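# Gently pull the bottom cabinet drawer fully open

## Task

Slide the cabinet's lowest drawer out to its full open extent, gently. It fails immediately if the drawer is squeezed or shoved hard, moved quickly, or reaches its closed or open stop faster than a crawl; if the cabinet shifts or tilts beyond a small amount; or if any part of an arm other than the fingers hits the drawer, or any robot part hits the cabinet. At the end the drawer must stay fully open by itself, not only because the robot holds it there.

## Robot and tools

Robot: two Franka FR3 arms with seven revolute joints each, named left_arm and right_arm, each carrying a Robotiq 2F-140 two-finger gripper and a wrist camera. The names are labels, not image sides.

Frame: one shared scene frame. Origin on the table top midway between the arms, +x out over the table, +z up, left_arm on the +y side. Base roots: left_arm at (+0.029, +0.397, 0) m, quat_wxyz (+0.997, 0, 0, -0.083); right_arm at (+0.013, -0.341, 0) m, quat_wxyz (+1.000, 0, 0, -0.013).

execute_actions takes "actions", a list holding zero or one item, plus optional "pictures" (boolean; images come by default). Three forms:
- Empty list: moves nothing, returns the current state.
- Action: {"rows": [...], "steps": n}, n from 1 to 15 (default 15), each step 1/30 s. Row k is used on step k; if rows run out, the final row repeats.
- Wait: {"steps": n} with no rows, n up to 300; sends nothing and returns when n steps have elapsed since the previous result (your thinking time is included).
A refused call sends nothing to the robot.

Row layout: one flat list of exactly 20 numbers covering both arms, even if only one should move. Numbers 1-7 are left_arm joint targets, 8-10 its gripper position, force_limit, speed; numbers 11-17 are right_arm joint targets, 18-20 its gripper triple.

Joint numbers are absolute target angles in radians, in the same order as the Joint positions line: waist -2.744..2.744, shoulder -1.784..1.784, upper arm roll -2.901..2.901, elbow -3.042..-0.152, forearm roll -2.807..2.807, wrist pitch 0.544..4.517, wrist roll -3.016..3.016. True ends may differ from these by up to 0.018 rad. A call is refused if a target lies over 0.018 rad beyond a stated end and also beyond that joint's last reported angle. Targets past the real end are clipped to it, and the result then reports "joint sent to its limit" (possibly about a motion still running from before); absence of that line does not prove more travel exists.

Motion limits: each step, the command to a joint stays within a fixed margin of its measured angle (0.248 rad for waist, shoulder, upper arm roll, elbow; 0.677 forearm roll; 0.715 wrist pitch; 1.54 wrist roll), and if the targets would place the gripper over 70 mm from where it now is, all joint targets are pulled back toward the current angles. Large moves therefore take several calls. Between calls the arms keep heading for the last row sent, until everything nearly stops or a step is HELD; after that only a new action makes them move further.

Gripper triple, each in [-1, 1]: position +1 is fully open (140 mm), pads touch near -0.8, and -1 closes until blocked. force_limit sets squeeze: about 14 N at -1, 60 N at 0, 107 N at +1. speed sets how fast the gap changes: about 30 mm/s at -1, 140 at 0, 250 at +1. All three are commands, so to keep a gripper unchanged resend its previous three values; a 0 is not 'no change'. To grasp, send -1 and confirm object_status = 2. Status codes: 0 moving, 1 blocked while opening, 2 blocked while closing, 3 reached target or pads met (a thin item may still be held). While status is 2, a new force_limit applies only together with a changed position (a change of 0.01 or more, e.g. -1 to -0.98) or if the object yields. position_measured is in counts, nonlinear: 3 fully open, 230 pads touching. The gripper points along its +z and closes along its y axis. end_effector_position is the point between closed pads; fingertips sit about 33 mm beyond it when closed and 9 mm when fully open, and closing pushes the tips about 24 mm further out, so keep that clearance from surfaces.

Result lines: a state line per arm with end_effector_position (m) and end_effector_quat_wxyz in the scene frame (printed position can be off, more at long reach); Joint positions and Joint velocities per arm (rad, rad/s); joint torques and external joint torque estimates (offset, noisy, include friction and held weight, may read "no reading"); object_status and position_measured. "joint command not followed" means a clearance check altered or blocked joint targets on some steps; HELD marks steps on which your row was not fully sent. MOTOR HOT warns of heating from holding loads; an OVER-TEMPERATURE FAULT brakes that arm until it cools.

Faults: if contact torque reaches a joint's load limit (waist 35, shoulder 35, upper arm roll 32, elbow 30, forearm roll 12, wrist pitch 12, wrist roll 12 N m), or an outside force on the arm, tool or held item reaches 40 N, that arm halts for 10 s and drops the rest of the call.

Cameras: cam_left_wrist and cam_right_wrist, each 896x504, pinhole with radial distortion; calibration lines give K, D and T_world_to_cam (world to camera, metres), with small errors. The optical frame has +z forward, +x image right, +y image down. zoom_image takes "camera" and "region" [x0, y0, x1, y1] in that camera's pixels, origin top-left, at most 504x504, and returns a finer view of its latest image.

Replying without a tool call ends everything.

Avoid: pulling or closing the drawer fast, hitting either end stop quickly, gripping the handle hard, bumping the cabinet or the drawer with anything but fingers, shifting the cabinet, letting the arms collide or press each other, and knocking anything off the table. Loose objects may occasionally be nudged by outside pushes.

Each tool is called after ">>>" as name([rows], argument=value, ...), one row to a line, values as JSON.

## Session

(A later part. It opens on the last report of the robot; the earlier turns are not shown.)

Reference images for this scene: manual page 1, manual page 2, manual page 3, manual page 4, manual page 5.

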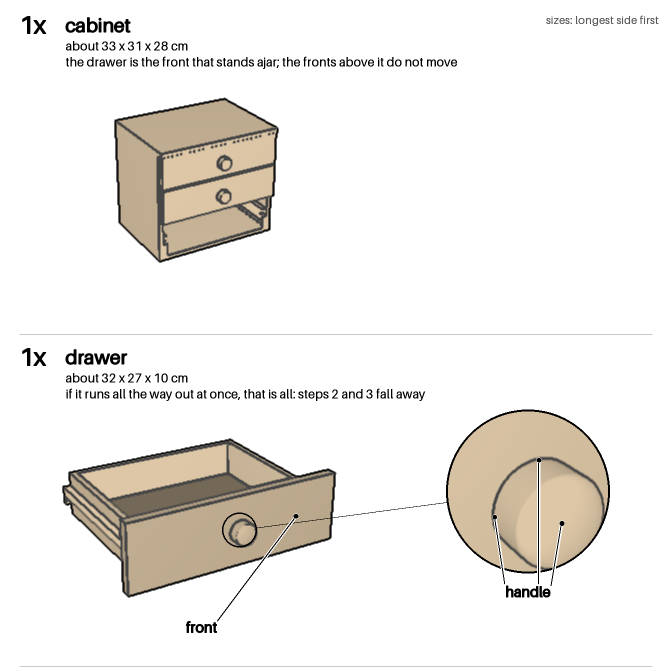

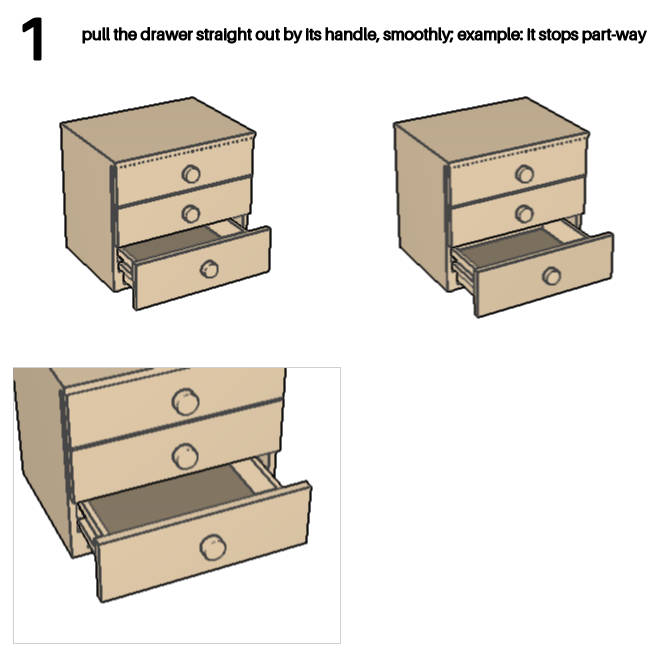

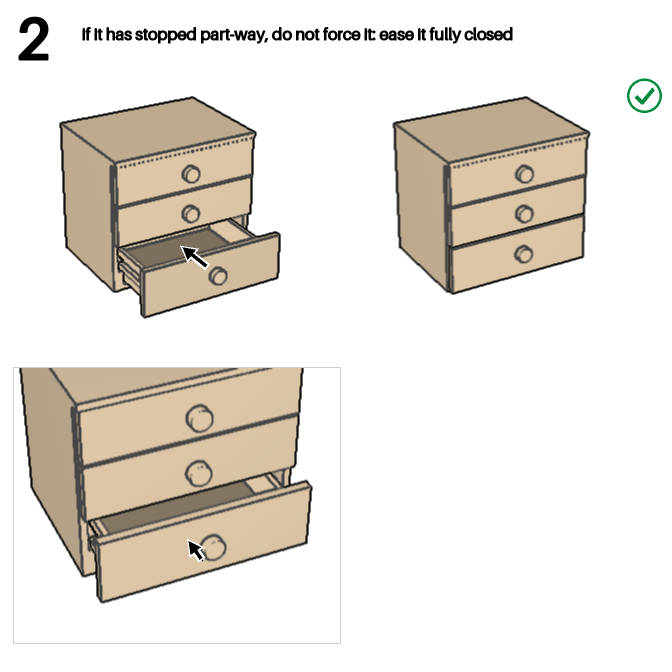

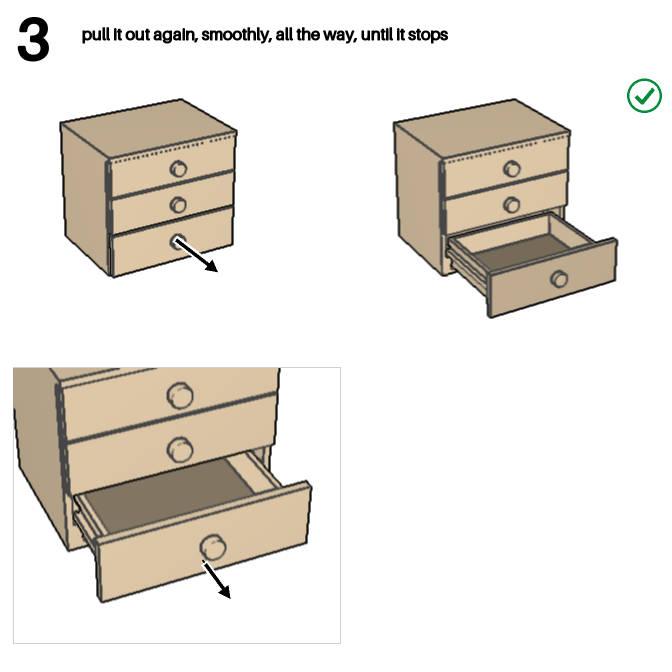

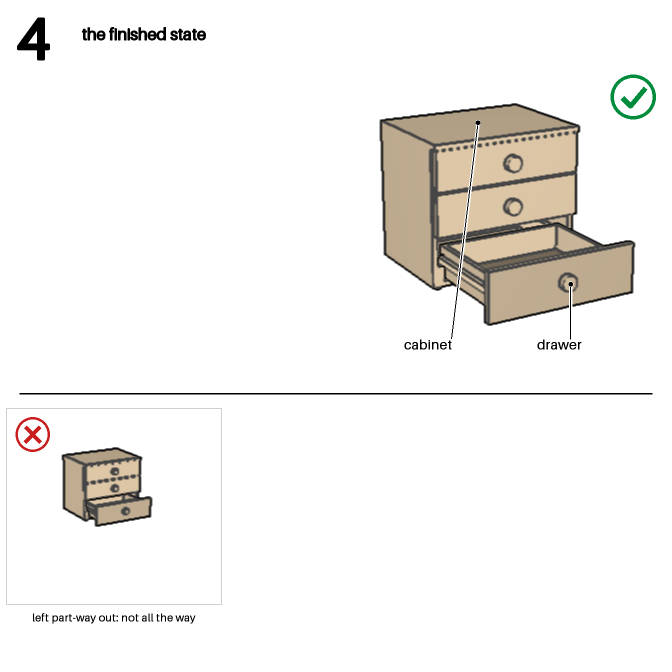

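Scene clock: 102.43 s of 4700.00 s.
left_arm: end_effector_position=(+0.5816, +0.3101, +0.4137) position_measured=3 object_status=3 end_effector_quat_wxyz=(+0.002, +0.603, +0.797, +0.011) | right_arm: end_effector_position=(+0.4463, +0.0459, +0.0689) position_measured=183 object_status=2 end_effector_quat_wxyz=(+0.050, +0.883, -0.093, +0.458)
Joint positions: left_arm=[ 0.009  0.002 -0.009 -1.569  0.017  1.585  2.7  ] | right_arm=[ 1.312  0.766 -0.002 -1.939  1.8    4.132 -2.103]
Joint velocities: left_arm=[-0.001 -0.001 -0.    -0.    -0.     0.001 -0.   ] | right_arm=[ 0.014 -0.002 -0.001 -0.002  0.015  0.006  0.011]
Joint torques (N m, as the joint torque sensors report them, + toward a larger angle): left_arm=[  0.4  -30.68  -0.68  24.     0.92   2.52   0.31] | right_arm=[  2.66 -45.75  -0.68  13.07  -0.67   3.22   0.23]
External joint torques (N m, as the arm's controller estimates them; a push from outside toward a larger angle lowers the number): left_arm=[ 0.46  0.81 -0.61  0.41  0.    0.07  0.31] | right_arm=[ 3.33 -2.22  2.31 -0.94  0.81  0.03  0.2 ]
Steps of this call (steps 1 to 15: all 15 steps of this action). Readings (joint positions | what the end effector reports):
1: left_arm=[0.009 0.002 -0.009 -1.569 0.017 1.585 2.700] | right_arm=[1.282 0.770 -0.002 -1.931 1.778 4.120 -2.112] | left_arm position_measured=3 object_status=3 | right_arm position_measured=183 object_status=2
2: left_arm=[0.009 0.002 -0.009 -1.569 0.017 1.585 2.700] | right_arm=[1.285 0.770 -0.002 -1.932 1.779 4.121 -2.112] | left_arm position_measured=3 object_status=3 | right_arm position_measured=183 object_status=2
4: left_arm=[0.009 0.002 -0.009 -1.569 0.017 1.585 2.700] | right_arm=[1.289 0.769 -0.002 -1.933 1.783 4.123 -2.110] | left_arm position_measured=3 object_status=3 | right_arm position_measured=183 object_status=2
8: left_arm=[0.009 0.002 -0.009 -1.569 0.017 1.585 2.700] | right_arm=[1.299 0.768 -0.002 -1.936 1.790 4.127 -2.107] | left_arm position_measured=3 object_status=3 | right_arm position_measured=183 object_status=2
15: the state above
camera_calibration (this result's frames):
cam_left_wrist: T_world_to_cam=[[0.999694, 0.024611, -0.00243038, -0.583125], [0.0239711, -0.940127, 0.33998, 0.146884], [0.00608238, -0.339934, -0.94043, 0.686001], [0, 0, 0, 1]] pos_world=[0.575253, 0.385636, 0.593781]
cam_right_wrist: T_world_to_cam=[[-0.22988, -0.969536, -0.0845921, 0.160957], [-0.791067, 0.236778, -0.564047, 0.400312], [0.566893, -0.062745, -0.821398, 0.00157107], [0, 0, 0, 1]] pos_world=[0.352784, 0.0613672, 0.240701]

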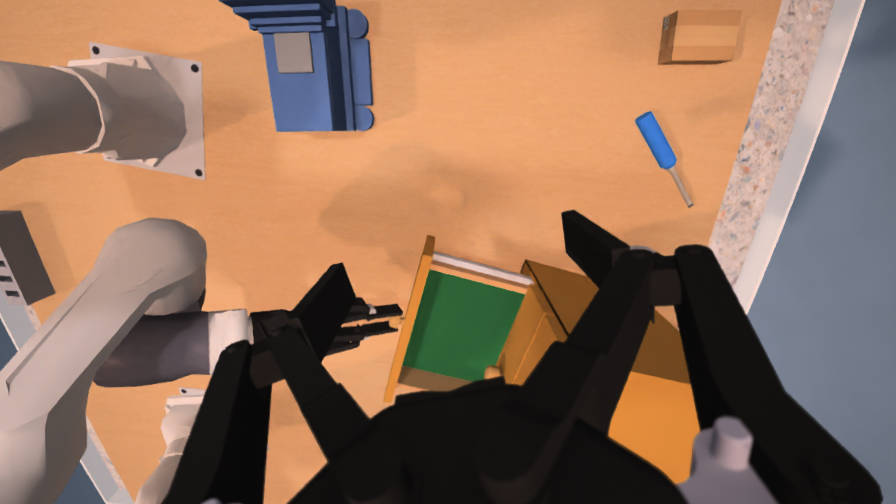

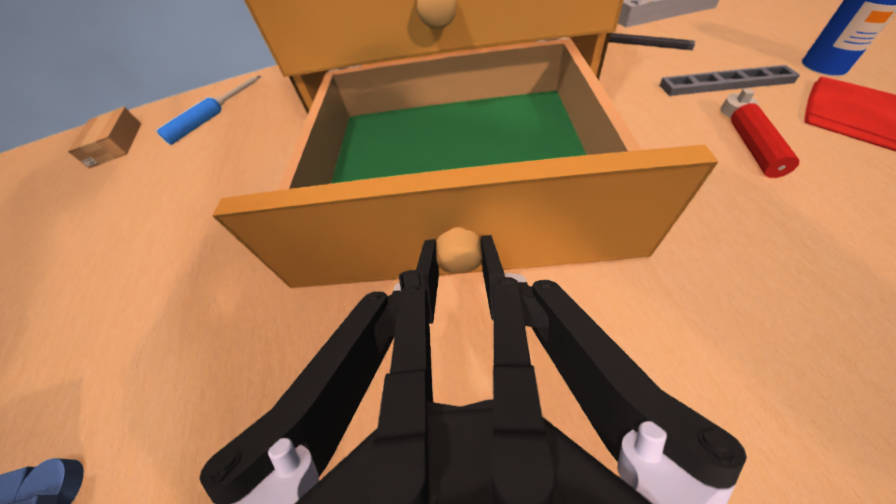

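>>> execute_actions([
  {"rows":[[0.009,0.002,-0.009,-1.569,0.017,1.585,2.705,1,-1,0,1.3184,0.7638,0,-1.9421,1.8086,4.1341,-2.0964,-1,-1,-0.8],[0.009,0.002,-0.009,-1.569,0.017,1.585,2.705,1,-1,0,1.3203,0.7636,0,-1.9426,1.8101,4.1348,-2.0959,-1,-1,-0.8],[0.009,0.002,-0.009,-1.569,0.017,1.585,2.705,1,-1,0,1.3223,0.7633,0,-1.943,1.8117,4.1356,-2.0955,-1,-1,-0.8],[0.009,0.002,-0.009,-1.569,0.017,1.585,2.705,1,-1,0,1.3242,0.7631,0,-1.9435,1.8132,4.1363,-2.095,-1,-1,-0.8],[0.009,0.002,-0.009,-1.569,0.017,1.585,2.705,1,-1,0,1.3262,0.7629,0,-1.9439,1.8147,4.137,-2.0945,-1,-1,-0.8],[0.009,0.002,-0.009,-1.569,0.017,1.585,2.705,1,-1,0,1.3282,0.7627,0,-1.9443,1.8162,4.1377,-2.0941,-1,-1,-0.8],[0.009,0.002,-0.009,-1.569,0.017,1.585,2.705,1,-1,0,1.3301,0.7625,0,-1.9447,1.8177,4.1384,-2.0936,-1,-1,-0.8],[0.009,0.002,-0.009,-1.569,0.017,1.585,2.705,1,-1,0,1.3321,0.7622,0,-1.9451,1.8193,4.1392,-2.0932,-1,-1,-0.8],[0.009,0.002,-0.009,-1.569,0.017,1.585,2.705,1,-1,0,1.334,0.762,0,-1.9455,1.8208,4.1399,-2.0927,-1,-1,-0.8],[0.009,0.002,-0.009,-1.569,0.017,1.585,2.705,1,-1,0,1.336,0.7618,0,-1.9459,1.8223,4.1406,-2.0923,-1,-1,-0.8],[0.009,0.002,-0.009,-1.569,0.017,1.585,2.705,1,-1,0,1.3365,0.7618,0,-1.946,1.8227,4.1408,-2.0922,-1,-1,-0.8],[0.009,0.002,-0.009,-1.569,0.017,1.585,2.705,1,-1,0,1.337,0.7617,0,-1.9461,1.8231,4.141,-2.0921,-1,-1,-0.8],[0.009,0.002,-0.009,-1.569,0.017,1.585,2.705,1,-1,0,1.3375,0.7617,0,-1.9462,1.8235,4.1411,-2.092,-1,-1,-0.8],[0.009,0.002,-0.009,-1.569,0.017,1.585,2.705,1,-1,0,1.338,0.7616,0,-1.9463,1.8239,4.1413,-2.0919,-1,-1,-0.8],[0.009,0.002,-0.009,-1.569,0.017,1.585,2.705,1,-1,0,1.3385,0.7616,0,-1.9464,1.8243,4.1415,-2.0918,-1,-1,-0.8]],"steps":15},
], pictures=false)

>>> execute_actions([
  {"rows":[[0.009,0.002,-0.009,-1.569,0.017,1.585,2.705,1,-1,0,1.339,0.7615,0,-1.9464,1.8247,4.1417,-2.0916,-1,-1,-0.8],[0.009,0.002,-0.009,-1.569,0.017,1.585,2.705,1,-1,0,1.3395,0.7615,0,-1.9465,1.8251,4.1418,-2.0915,-1,-1,-0.8],[0.009,0.002,-0.009,-1.569,0.017,1.585,2.705,1,-1,0,1.34,0.7614,0,-1.9466,1.8255,4.142,-2.0914,-1,-1,-0.8],[0.009,0.002,-0.009,-1.569,0.017,1.585,2.705,1,-1,0,1.3405,0.7614,0,-1.9467,1.8259,4.1422,-2.0913,-1,-1,-0.8],[0.009,0.002,-0.009,-1.569,0.017,1.585,2.705,1,-1,0,1.341,0.7613,0,-1.9468,1.8263,4.1424,-2.0912,-1,-1,-0.8],[0.009,0.002,-0.009,-1.569,0.017,1.585,2.705,1,-1,0,1.3415,0.7613,0,-1.9469,1.8267,4.1426,-2.0911,-1,-1,-0.8],[0.009,0.002,-0.009,-1.569,0.017,1.585,2.705,1,-1,0,1.342,0.7612,0,-1.947,1.8271,4.1427,-2.091,-1,-1,-0.8],[0.009,0.002,-0.009,-1.569,0.017,1.585,2.705,1,-1,0,1.3425,0.7612,0,-1.9471,1.8275,4.1429,-2.0908,-1,-1,-0.8],[0.009,0.002,-0.009,-1.569,0.017,1.585,2.705,1,-1,0,1.343,0.7612,0,-1.9472,1.8279,4.1431,-2.0907,-1,-1,-0.8],[0.009,0.002,-0.009,-1.569,0.017,1.585,2.705,1,-1,0,1.3435,0.7611,0,-1.9473,1.8283,4.1433,-2.0906,-1,-1,-0.8],[0.009,0.002,-0.009,-1.569,0.017,1.585,2.705,1,-1,0,1.344,0.7611,0,-1.9474,1.8287,4.1435,-2.0905,-1,-1,-0.8],[0.009,0.002,-0.009,-1.569,0.017,1.585,2.705,1,-1,0,1.3445,0.761,0,-1.9475,1.8291,4.1436,-2.0904,-1,-1,-0.8],[0.009,0.002,-0.009,-1.569,0.017,1.585,2.705,1,-1,0,1.345,0.761,0,-1.9476,1.8295,4.1438,-2.0903,-1,-1,-0.8],[0.009,0.002,-0.009,-1.569,0.017,1.585,2.705,1,-1,0,1.3455,0.7609,0,-1.9476,1.8299,4.144,-2.0902,-1,-1,-0.8],[0.009,0.002,-0.009,-1.569,0.017,1.585,2.705,1,-1,0,1.346,0.7609,0,-1.9477,1.8303,4.1442,-2.0901,-1,-1,-0.8]],"steps":15},
], pictures=false)

>>> execute_actions([
  {"rows":[[0.009,0.002,-0.009,-1.569,0.017,1.585,2.705,1,-1,0,1.3465,0.7608,0,-1.9478,1.8307,4.1444,-2.09,-1,-1,-0.8],[0.009,0.002,-0.009,-1.569,0.017,1.585,2.705,1,-1,0,1.347,0.7608,0,-1.9479,1.8311,4.1445,-2.0899,-1,-1,-0.8],[0.009,0.002,-0.009,-1.569,0.017,1.585,2.705,1,-1,0,1.3475,0.7607,0,-1.948,1.8315,4.1447,-2.0898,-1,-1,-0.8],[0.009,0.002,-0.009,-1.569,0.017,1.585,2.705,1,-1,0,1.348,0.7607,0,-1.948,1.8319,4.1449,-2.0897,-1,-1,-0.8],[0.009,0.002,-0.009,-1.569,0.017,1.585,2.705,1,-1,0,1.3485,0.7607,0,-1.9481,1.8323,4.1451,-2.0896,-1,-1,-0.8],[0.009,0.002,-0.009,-1.569,0.017,1.585,2.705,1,-1,0,1.349,0.7606,0,-1.9482,1.8327,4.1453,-2.0895,-1,-1,-0.8],[0.009,0.002,-0.009,-1.569,0.017,1.585,2.705,1,-1,0,1.3495,0.7606,0,-1.9483,1.8331,4.1454,-2.0894,-1,-1,-0.8],[0.009,0.002,-0.009,-1.569,0.017,1.585,2.705,1,-1,0,1.35,0.7605,0,-1.9483,1.8335,4.1456,-2.0893,-1,-1,-0.8],[0.009,0.002,-0.009,-1.569,0.017,1.585,2.705,1,-1,0,1.3505,0.7605,0,-1.9484,1.8339,4.1458,-2.0892,-1,-1,-0.8],[0.009,0.002,-0.009,-1.569,0.017,1.585,2.705,1,-1,0,1.351,0.7604,0,-1.9485,1.8343,4.146,-2.0891,-1,-1,-0.8],[0.009,0.002,-0.009,-1.569,0.017,1.585,2.705,1,-1,0,1.3515,0.7604,0,-1.9486,1.8347,4.1462,-2.089,-1,-1,-0.8],[0.009,0.002,-0.009,-1.569,0.017,1.585,2.705,1,-1,0,1.352,0.7603,0,-1.9486,1.8351,4.1464,-2.0889,-1,-1,-0.8],[0.009,0.002,-0.009,-1.569,0.017,1.585,2.705,1,-1,0,1.3525,0.7603,0,-1.9487,1.8355,4.1465,-2.0887,-1,-1,-0.8],[0.009,0.002,-0.009,-1.569,0.017,1.585,2.705,1,-1,0,1.353,0.7602,0,-1.9488,1.8359,4.1467,-2.0886,-1,-1,-0.8],[0.009,0.002,-0.009,-1.569,0.017,1.585,2.705,1,-1,0,1.3535,0.7602,0,-1.9489,1.8363,4.1469,-2.0885,-1,-1,-0.8]],"steps":15},
], pictures=false)

Scene clock: 110.90 s of 4700.00 s.
left_arm: end_effector_position=(+0.5816, +0.3101, +0.4137) position_measured=3 object_status=3 end_effector_quat_wxyz=(+0.002, +0.603, +0.797, +0.011) | right_arm: end_effector_position=(+0.4356, +0.0481, +0.0691) position_measured=183 object_status=2 end_effector_quat_wxyz=(+0.050, +0.883, -0.093, +0.457)
Joint positions: left_arm=[ 0.009  0.002 -0.009 -1.569  0.017  1.585  2.7  ] | right_arm=[ 1.333  0.764 -0.002 -1.944  1.817  4.14  -2.098]
Joint velocities: left_arm=[-0.001 -0.    -0.    -0.001  0.    -0.     0.   ] | right_arm=[ 0.018 -0.002 -0.001 -0.004  0.017  0.006  0.006]
Joint torques (N m, as the joint torque sensors report them, + toward a larger angle): left_arm=[  0.22 -30.82  -0.59  24.11   0.93   2.51   0.3 ] | right_arm=[  2.86 -45.75  -0.61  11.91  -0.42   3.04   0.2 ]
External joint torques (N m, as the arm's controller estimates them; a push from outside toward a larger angle lowers the number): left_arm=[ 0.24  0.54 -0.57  0.57  0.01  0.06  0.29] | right_arm=[ 3.29 -2.42  2.1  -2.    1.08 -0.13  0.18]
Steps of this call (steps 1 to 15: the robot went on to your last target; steps 16 to 90: nothing new was sent; then 4.97 s passed at rest; steps 91 to 105: all 15 steps of this action). Readings (joint positions | what the end effector reports):
91: left_arm=[0.009 0.002 -0.009 -1.569 0.017 1.585 2.700] | right_arm=[1.313 0.766 -0.002 -1.939 1.802 4.132 -2.101] | left_arm position_measured=3 object_status=3 | right_arm position_measured=183 object_status=2
92: left_arm=[0.009 0.002 -0.009 -1.569 0.017 1.585 2.700] | right_arm=[1.314 0.766 -0.002 -1.939 1.802 4.132 -2.101] | left_arm position_measured=3 object_status=3 | right_arm position_measured=183 object_status=2
94: left_arm=[0.009 0.002 -0.009 -1.569 0.017 1.585 2.700] | right_arm=[1.316 0.765 -0.002 -1.940 1.804 4.133 -2.101] | left_arm position_measured=3 object_status=3 | right_arm position_measured=183 object_status=2
98: left_arm=[0.009 0.002 -0.009 -1.569 0.017 1.585 2.700] | right_arm=[1.323 0.765 -0.002 -1.942 1.809 4.136 -2.100] | left_arm position_measured=3 object_status=3 | right_arm position_measured=183 object_status=2
105: the state above

Scene clock: 111.40 s of 4700.00 s.
left_arm: end_effector_position=(+0.5816, +0.3101, +0.4137) position_measured=3 object_status=3 end_effector_quat_wxyz=(+0.002, +0.603, +0.797, +0.011) | right_arm: end_effector_position=(+0.4318, +0.0490, +0.0692) position_measured=183 object_status=2 end_effector_quat_wxyz=(+0.049, +0.883, -0.093, +0.457)
Joint positions: left_arm=[ 0.009  0.002 -0.009 -1.569  0.017  1.585  2.7  ] | right_arm=[ 1.341  0.763 -0.002 -1.945  1.824  4.142 -2.095]
Joint velocities: left_arm=[ 0.    -0.002  0.     0.001  0.001 -0.001 -0.   ] | right_arm=[ 0.015  0.    -0.001 -0.003  0.011  0.006  0.006]
Joint torques (N m, as the joint torque sensors report them, + toward a larger angle): left_arm=[  0.33 -30.52  -0.38  24.05   0.89   2.51   0.31] | right_arm=[  3.76 -45.67  -0.87  12.52  -0.52   3.24   0.34]
External joint torques (N m, as the arm's controller estimates them; a push from outside toward a larger angle lowers the number): left_arm=[ 0.25  1.11 -0.45  0.38 -0.04  0.06  0.3 ] | right_arm=[ 3.85 -2.57  1.57 -1.27  0.97  0.07  0.31]
Steps of this call (steps 1 to 15: all 15 steps of this action). Readings (joint positions | what the end effector reports):
1: left_arm=[0.009 0.002 -0.009 -1.569 0.017 1.585 2.700] | right_arm=[1.334 0.764 -0.002 -1.944 1.818 4.140 -2.097] | left_arm position_measured=3 object_status=3 | right_arm position_measured=183 object_status=2
2: left_arm=[0.009 0.002 -0.009 -1.569 0.017 1.585 2.700] | right_arm=[1.334 0.764 -0.002 -1.944 1.818 4.140 -2.097] | left_arm position_measured=3 object_status=3 | right_arm position_measured=183 object_status=2
4: left_arm=[0.009 0.002 -0.009 -1.569 0.017 1.585 2.700] | right_arm=[1.336 0.763 -0.002 -1.944 1.819 4.140 -2.097] | left_arm position_measured=3 object_status=3 | right_arm position_measured=183 object_status=2
8: left_arm=[0.009 0.002 -0.009 -1.569 0.017 1.585 2.700] | right_arm=[1.338 0.763 -0.002 -1.944 1.821 4.141 -2.096] | left_arm position_measured=3 object_status=3 | right_arm position_measured=183 object_status=2
15: the state above

Scene clock: 111.90 s of 4700.00 s.
left_arm: end_effector_position=(+0.5816, +0.3101, +0.4137) position_measured=3 object_status=3 end_effector_quat_wxyz=(+0.002, +0.603, +0.797, +0.011) | right_arm: end_effector_position=(+0.4280, +0.0498, +0.0693) position_measured=183 object_status=2 end_effector_quat_wxyz=(+0.049, +0.883, -0.093, +0.457)
Joint positions: left_arm=[ 0.009  0.002 -0.009 -1.569  0.017  1.585  2.7  ] | right_arm=[ 1.349  0.762 -0.002 -1.946  1.83   4.145 -2.094]
Joint velocities: left_arm=[-0.    -0.002 -0.001  0.002  0.001  0.     0.   ] | right_arm=[ 0.014 -0.     0.    -0.002  0.011  0.005  0.003]
Joint torques (N m, as the joint torque sensors report them, + toward a larger angle): left_arm=[  0.03 -30.83  -0.4   23.93   0.92   2.51   0.31] | right_arm=[  1.7  -44.77  -0.7   11.91  -0.41   3.2    0.19]
External joint torques (N m, as the arm's controller estimates them; a push from outside toward a larger angle lowers the number): left_arm=[ 0.09  0.89 -0.35  0.18  0.    0.04  0.31] | right_arm=[ 1.84 -1.58  1.77 -1.91  1.09  0.03  0.17]
Steps of this call (steps 1 to 15: all 15 steps of this action). Readings (joint positions | what the end effector reports):
1: left_arm=[0.009 0.002 -0.009 -1.569 0.017 1.585 2.700] | right_arm=[1.342 0.763 -0.002 -1.945 1.824 4.143 -2.095] | left_arm position_measured=3 object_status=3 | right_arm position_measured=183 object_status=2
2: left_arm=[0.009 0.002 -0.009 -1.569 0.017 1.585 2.700] | right_arm=[1.342 0.763 -0.002 -1.945 1.824 4.143 -2.095] | left_arm position_measured=3 object_status=3 | right_arm position_measured=183 object_status=2
4: left_arm=[0.009 0.002 -0.009 -1.569 0.017 1.585 2.700] | right_arm=[1.343 0.763 -0.002 -1.945 1.825 4.143 -2.095] | left_arm position_measured=3 object_status=3 | right_arm position_measured=183 object_status=2
8: left_arm=[0.009 0.002 -0.009 -1.569 0.017 1.585 2.700] | right_arm=[1.345 0.763 -0.002 -1.945 1.827 4.144 -2.095] | left_arm position_measured=3 object_status=3 | right_arm position_measured=183 object_status=2
15: the state above

>>> execute_actions([
  {"rows":[[0.009,0.002,-0.009,-1.569,0.017,1.585,2.705,1,-1,0,1.354,0.7602,0,-1.9489,1.8367,4.1471,-2.0884,-1,-1,-0.8],[0.009,0.002,-0.009,-1.569,0.017,1.585,2.705,1,-1,0,1.3545,0.7601,0,-1.949,1.8371,4.1473,-2.0883,-1,-1,-0.8],[0.009,0.002,-0.009,-1.569,0.017,1.585,2.705,1,-1,0,1.355,0.7601,0,-1.9491,1.8375,4.1474,-2.0882,-1,-1,-0.8],[0.009,0.002,-0.009,-1.569,0.017,1.585,2.705,1,-1,0,1.3555,0.76,0,-1.9492,1.8379,4.1476,-2.0881,-1,-1,-0.8],[0.009,0.002,-0.009,-1.569,0.017,1.585,2.705,1,-1,0,1.356,0.76,0,-1.9492,1.8383,4.1478,-2.088,-1,-1,-0.8],[0.009,0.002,-0.009,-1.569,0.017,1.585,2.705,1,-1,0,1.3565,0.7599,0,-1.9493,1.8387,4.148,-2.0879,-1,-1,-0.8],[0.009,0.002,-0.009,-1.569,0.017,1.585,2.705,1,-1,0,1.357,0.7599,0,-1.9494,1.8391,4.1482,-2.0878,-1,-1,-0.8],[0.009,0.002,-0.009,-1.569,0.017,1.585,2.705,1,-1,0,1.3575,0.7599,0,-1.9494,1.8395,4.1484,-2.0877,-1,-1,-0.8],[0.009,0.002,-0.009,-1.569,0.017,1.585,2.705,1,-1,0,1.358,0.7598,0,-1.9495,1.8399,4.1485,-2.0876,-1,-1,-0.8],[0.009,0.002,-0.009,-1.569,0.017,1.585,2.705,1,-1,0,1.3585,0.7598,0,-1.9496,1.8403,4.1487,-2.0875,-1,-1,-0.8],[0.009,0.002,-0.009,-1.569,0.017,1.585,2.705,1,-1,0,1.359,0.7597,0,-1.9496,1.8407,4.1489,-2.0874,-1,-1,-0.8],[0.009,0.002,-0.009,-1.569,0.017,1.585,2.705,1,-1,0,1.3595,0.7597,0,-1.9497,1.8411,4.1491,-2.0873,-1,-1,-0.8],[0.009,0.002,-0.009,-1.569,0.017,1.585,2.705,1,-1,0,1.36,0.7597,0,-1.9498,1.8415,4.1493,-2.0872,-1,-1,-0.8]],"steps":15},
], pictures=false)

Scene clock: 114.90 s of 4700.00 s.
left_arm: end_effector_position=(+0.5816, +0.3101, +0.4137) position_measured=3 object_status=3 end_effector_quat_wxyz=(+0.002, +0.603, +0.797, +0.011) | right_arm: end_effector_position=(+0.4258, +0.0501, +0.0694) position_measured=183 object_status=2 end_effector_quat_wxyz=(+0.049, +0.883, -0.094, +0.457)
Joint positions: left_arm=[ 0.009  0.002 -0.009 -1.569  0.017  1.585  2.7  ] | right_arm=[ 1.353  0.762 -0.003 -1.947  1.833  4.147 -2.093]
Joint velocities: left_arm=[ 0.001  0.    -0.     0.001 -0.001 -0.001  0.001] | right_arm=[-0.    -0.    -0.001 -0.001 -0.     0.    -0.001]
Joint torques (N m, as the joint torque sensors report them, + toward a larger angle): left_arm=[  0.29 -30.53  -0.64  23.95   0.91   2.53   0.29] | right_arm=[  3.63 -45.11  -0.03  12.41   0.21   3.42   0.3 ]
External joint torques (N m, as the arm's controller estimates them; a push from outside toward a larger angle lowers the number): left_arm=[ 0.17  0.91 -0.77  0.37 -0.02  0.08  0.29] | right_arm=[ 3.55 -1.94  2.34 -1.39  1.69  0.25  0.27]
Steps of this call (steps 1 to 15: the robot went on to your last target; steps 16 to 75: nothing new was sent; steps 76 to 90: all 15 steps of this action). Readings (joint positions | what the end effector reports):
76: left_arm=[0.009 0.002 -0.009 -1.569 0.017 1.585 2.700] | right_arm=[1.350 0.762 -0.002 -1.946 1.831 4.146 -2.093] | left_arm position_measured=3 object_status=3 | right_arm position_measured=183 object_status=2
77: left_arm=[0.009 0.002 -0.009 -1.569 0.017 1.585 2.700] | right_arm=[1.350 0.762 -0.002 -1.946 1.831 4.146 -2.093] | left_arm position_measured=3 object_status=3 | right_arm position_measured=183 object_status=2
79: left_arm=[0.009 0.002 -0.009 -1.569 0.017 1.585 2.700] | right_arm=[1.351 0.762 -0.002 -1.946 1.831 4.146 -2.093] | left_arm position_measured=3 object_status=3 | right_arm position_measured=183 object_status=2
83: left_arm=[0.009 0.002 -0.009 -1.569 0.017 1.585 2.700] | right_arm=[1.352 0.762 -0.002 -1.947 1.833 4.147 -2.093] | left_arm position_measured=3 object_status=3 | right_arm position_measured=183 object_status=2
90: the state above

Stopped at 200 mm. Release.

>>> execute_actions([
  {"rows":[[0.009,0.002,-0.009,-1.569,0.017,1.585,2.705,1,-1,0,1.355,0.761,-0.002,-1.948,1.835,4.147,-2.091,-1,-1,-0.8],[0.009,0.002,-0.009,-1.569,0.017,1.585,2.705,1,-1,0,1.355,0.761,-0.002,-1.948,1.835,4.147,-2.091,-1,-1,-0.8],[0.009,0.002,-0.009,-1.569,0.017,1.585,2.705,1,-1,0,1.355,0.761,-0.002,-1.948,1.835,4.147,-2.091,0,-1,0]],"steps":15},
])

>>> finished_scene(scene=2)

Scene clock: 116.23 s of 4700.00 s.
left_arm: end_effector_position=(+0.5816, +0.3101, +0.4137) position_measured=3 object_status=3 end_effector_quat_wxyz=(+0.002, +0.603, +0.797, +0.011) | right_arm: end_effector_position=(+0.4258, +0.0501, +0.0694) position_measured=129 object_status=0 end_effector_quat_wxyz=(+0.049, +0.883, -0.094, +0.457)
Joint positions: left_arm=[ 0.009  0.002 -0.009 -1.569  0.017  1.585  2.7  ] | right_arm=[ 1.354  0.762 -0.003 -1.947  1.833  4.147 -2.092]
Joint velocities: left_arm=[-0.    -0.    -0.002  0.    -0.001 -0.     0.   ] | right_arm=[ 0.    -0.     0.001  0.001  0.     0.     0.   ]
Joint torques (N m, as the joint torque sensors report them, + toward a larger angle): left_arm=[  0.26 -30.54  -0.46  23.94   0.9    2.54   0.3 ] | right_arm=[  1.07 -44.67  -1.21  13.6   -1.36   3.08   0.11]
External joint torques (N m, as the arm's controller estimates them; a push from outside toward a larger angle lowers the number): left_arm=[ 0.32  1.12 -0.41  0.24 -0.01  0.08  0.3 ] | right_arm=[ 1.01 -1.37  1.17 -0.27  0.14 -0.09  0.09]
Steps of this call (steps 1 to 15: the robot went on to your last target; steps 16 to 25: nothing new was sent; steps 26 to 40: all 15 steps of this action). Readings (joint positions | what the end effector reports):
26: left_arm=[0.009 0.002 -0.009 -1.569 0.017 1.585 2.700] | right_arm=[1.354 0.762 -0.003 -1.947 1.833 4.147 -2.092] | left_arm position_measured=3 object_status=3 | right_arm position_measured=183 object_status=2
27: left_arm=[0.009 0.002 -0.009 -1.569 0.017 1.585 2.700] | right_arm=[1.354 0.762 -0.003 -1.947 1.833 4.147 -2.092] | left_arm position_measured=3 object_status=3 | right_arm position_measured=183 object_status=2
29: left_arm=[0.009 0.002 -0.009 -1.569 0.017 1.585 2.700] | right_arm=[1.354 0.762 -0.003 -1.947 1.833 4.147 -2.092] | left_arm position_measured=3 object_status=3 | right_arm position_measured=183 object_status=0
33: left_arm=[0.009 0.002 -0.009 -1.569 0.017 1.585 2.700] | right_arm=[1.354 0.762 -0.003 -1.947 1.833 4.147 -2.092] | left_arm position_measured=3 object_status=3 | right_arm position_measured=147 object_status=0
40: the state above
camera_calibration (this result's frames):
cam_left_wrist: T_world_to_cam=[[0.999694, 0.024607, -0.00243036, -0.583124], [0.0239673, -0.940127, 0.33998, 0.146886], [0.00608102, -0.339934, -0.94043, 0.686002], [0, 0, 0, 1]] pos_world=[0.575253, 0.385636, 0.593781]
cam_right_wrist: T_world_to_cam=[[-0.231239, -0.969071, -0.0861999, 0.161093], [-0.790832, 0.238833, -0.56351, 0.383095], [0.566668, -0.0621359, -0.8216, 0.0139164], [0, 0, 0, 1]] pos_world=[0.332329, 0.0654798, 0.241198]

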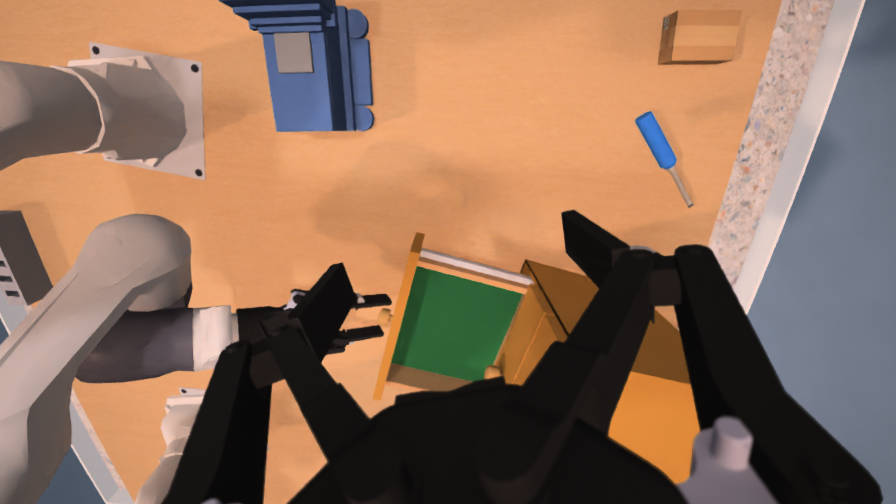

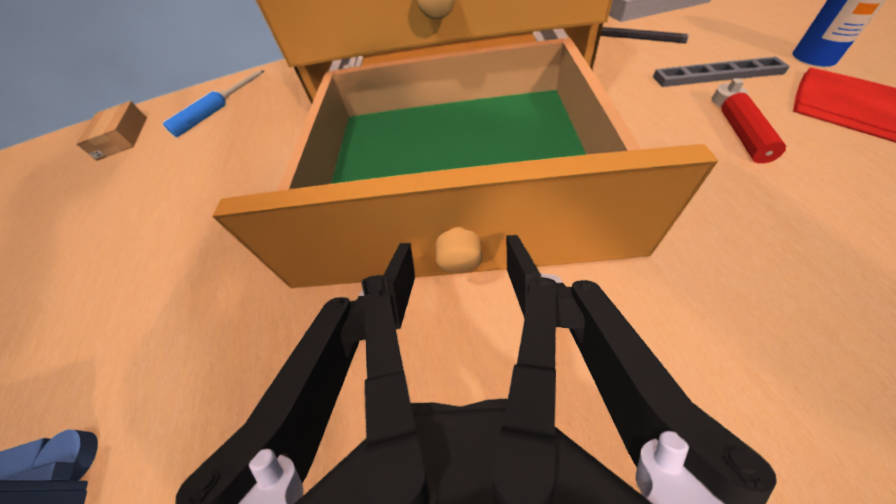

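The scene is finished: the task was done.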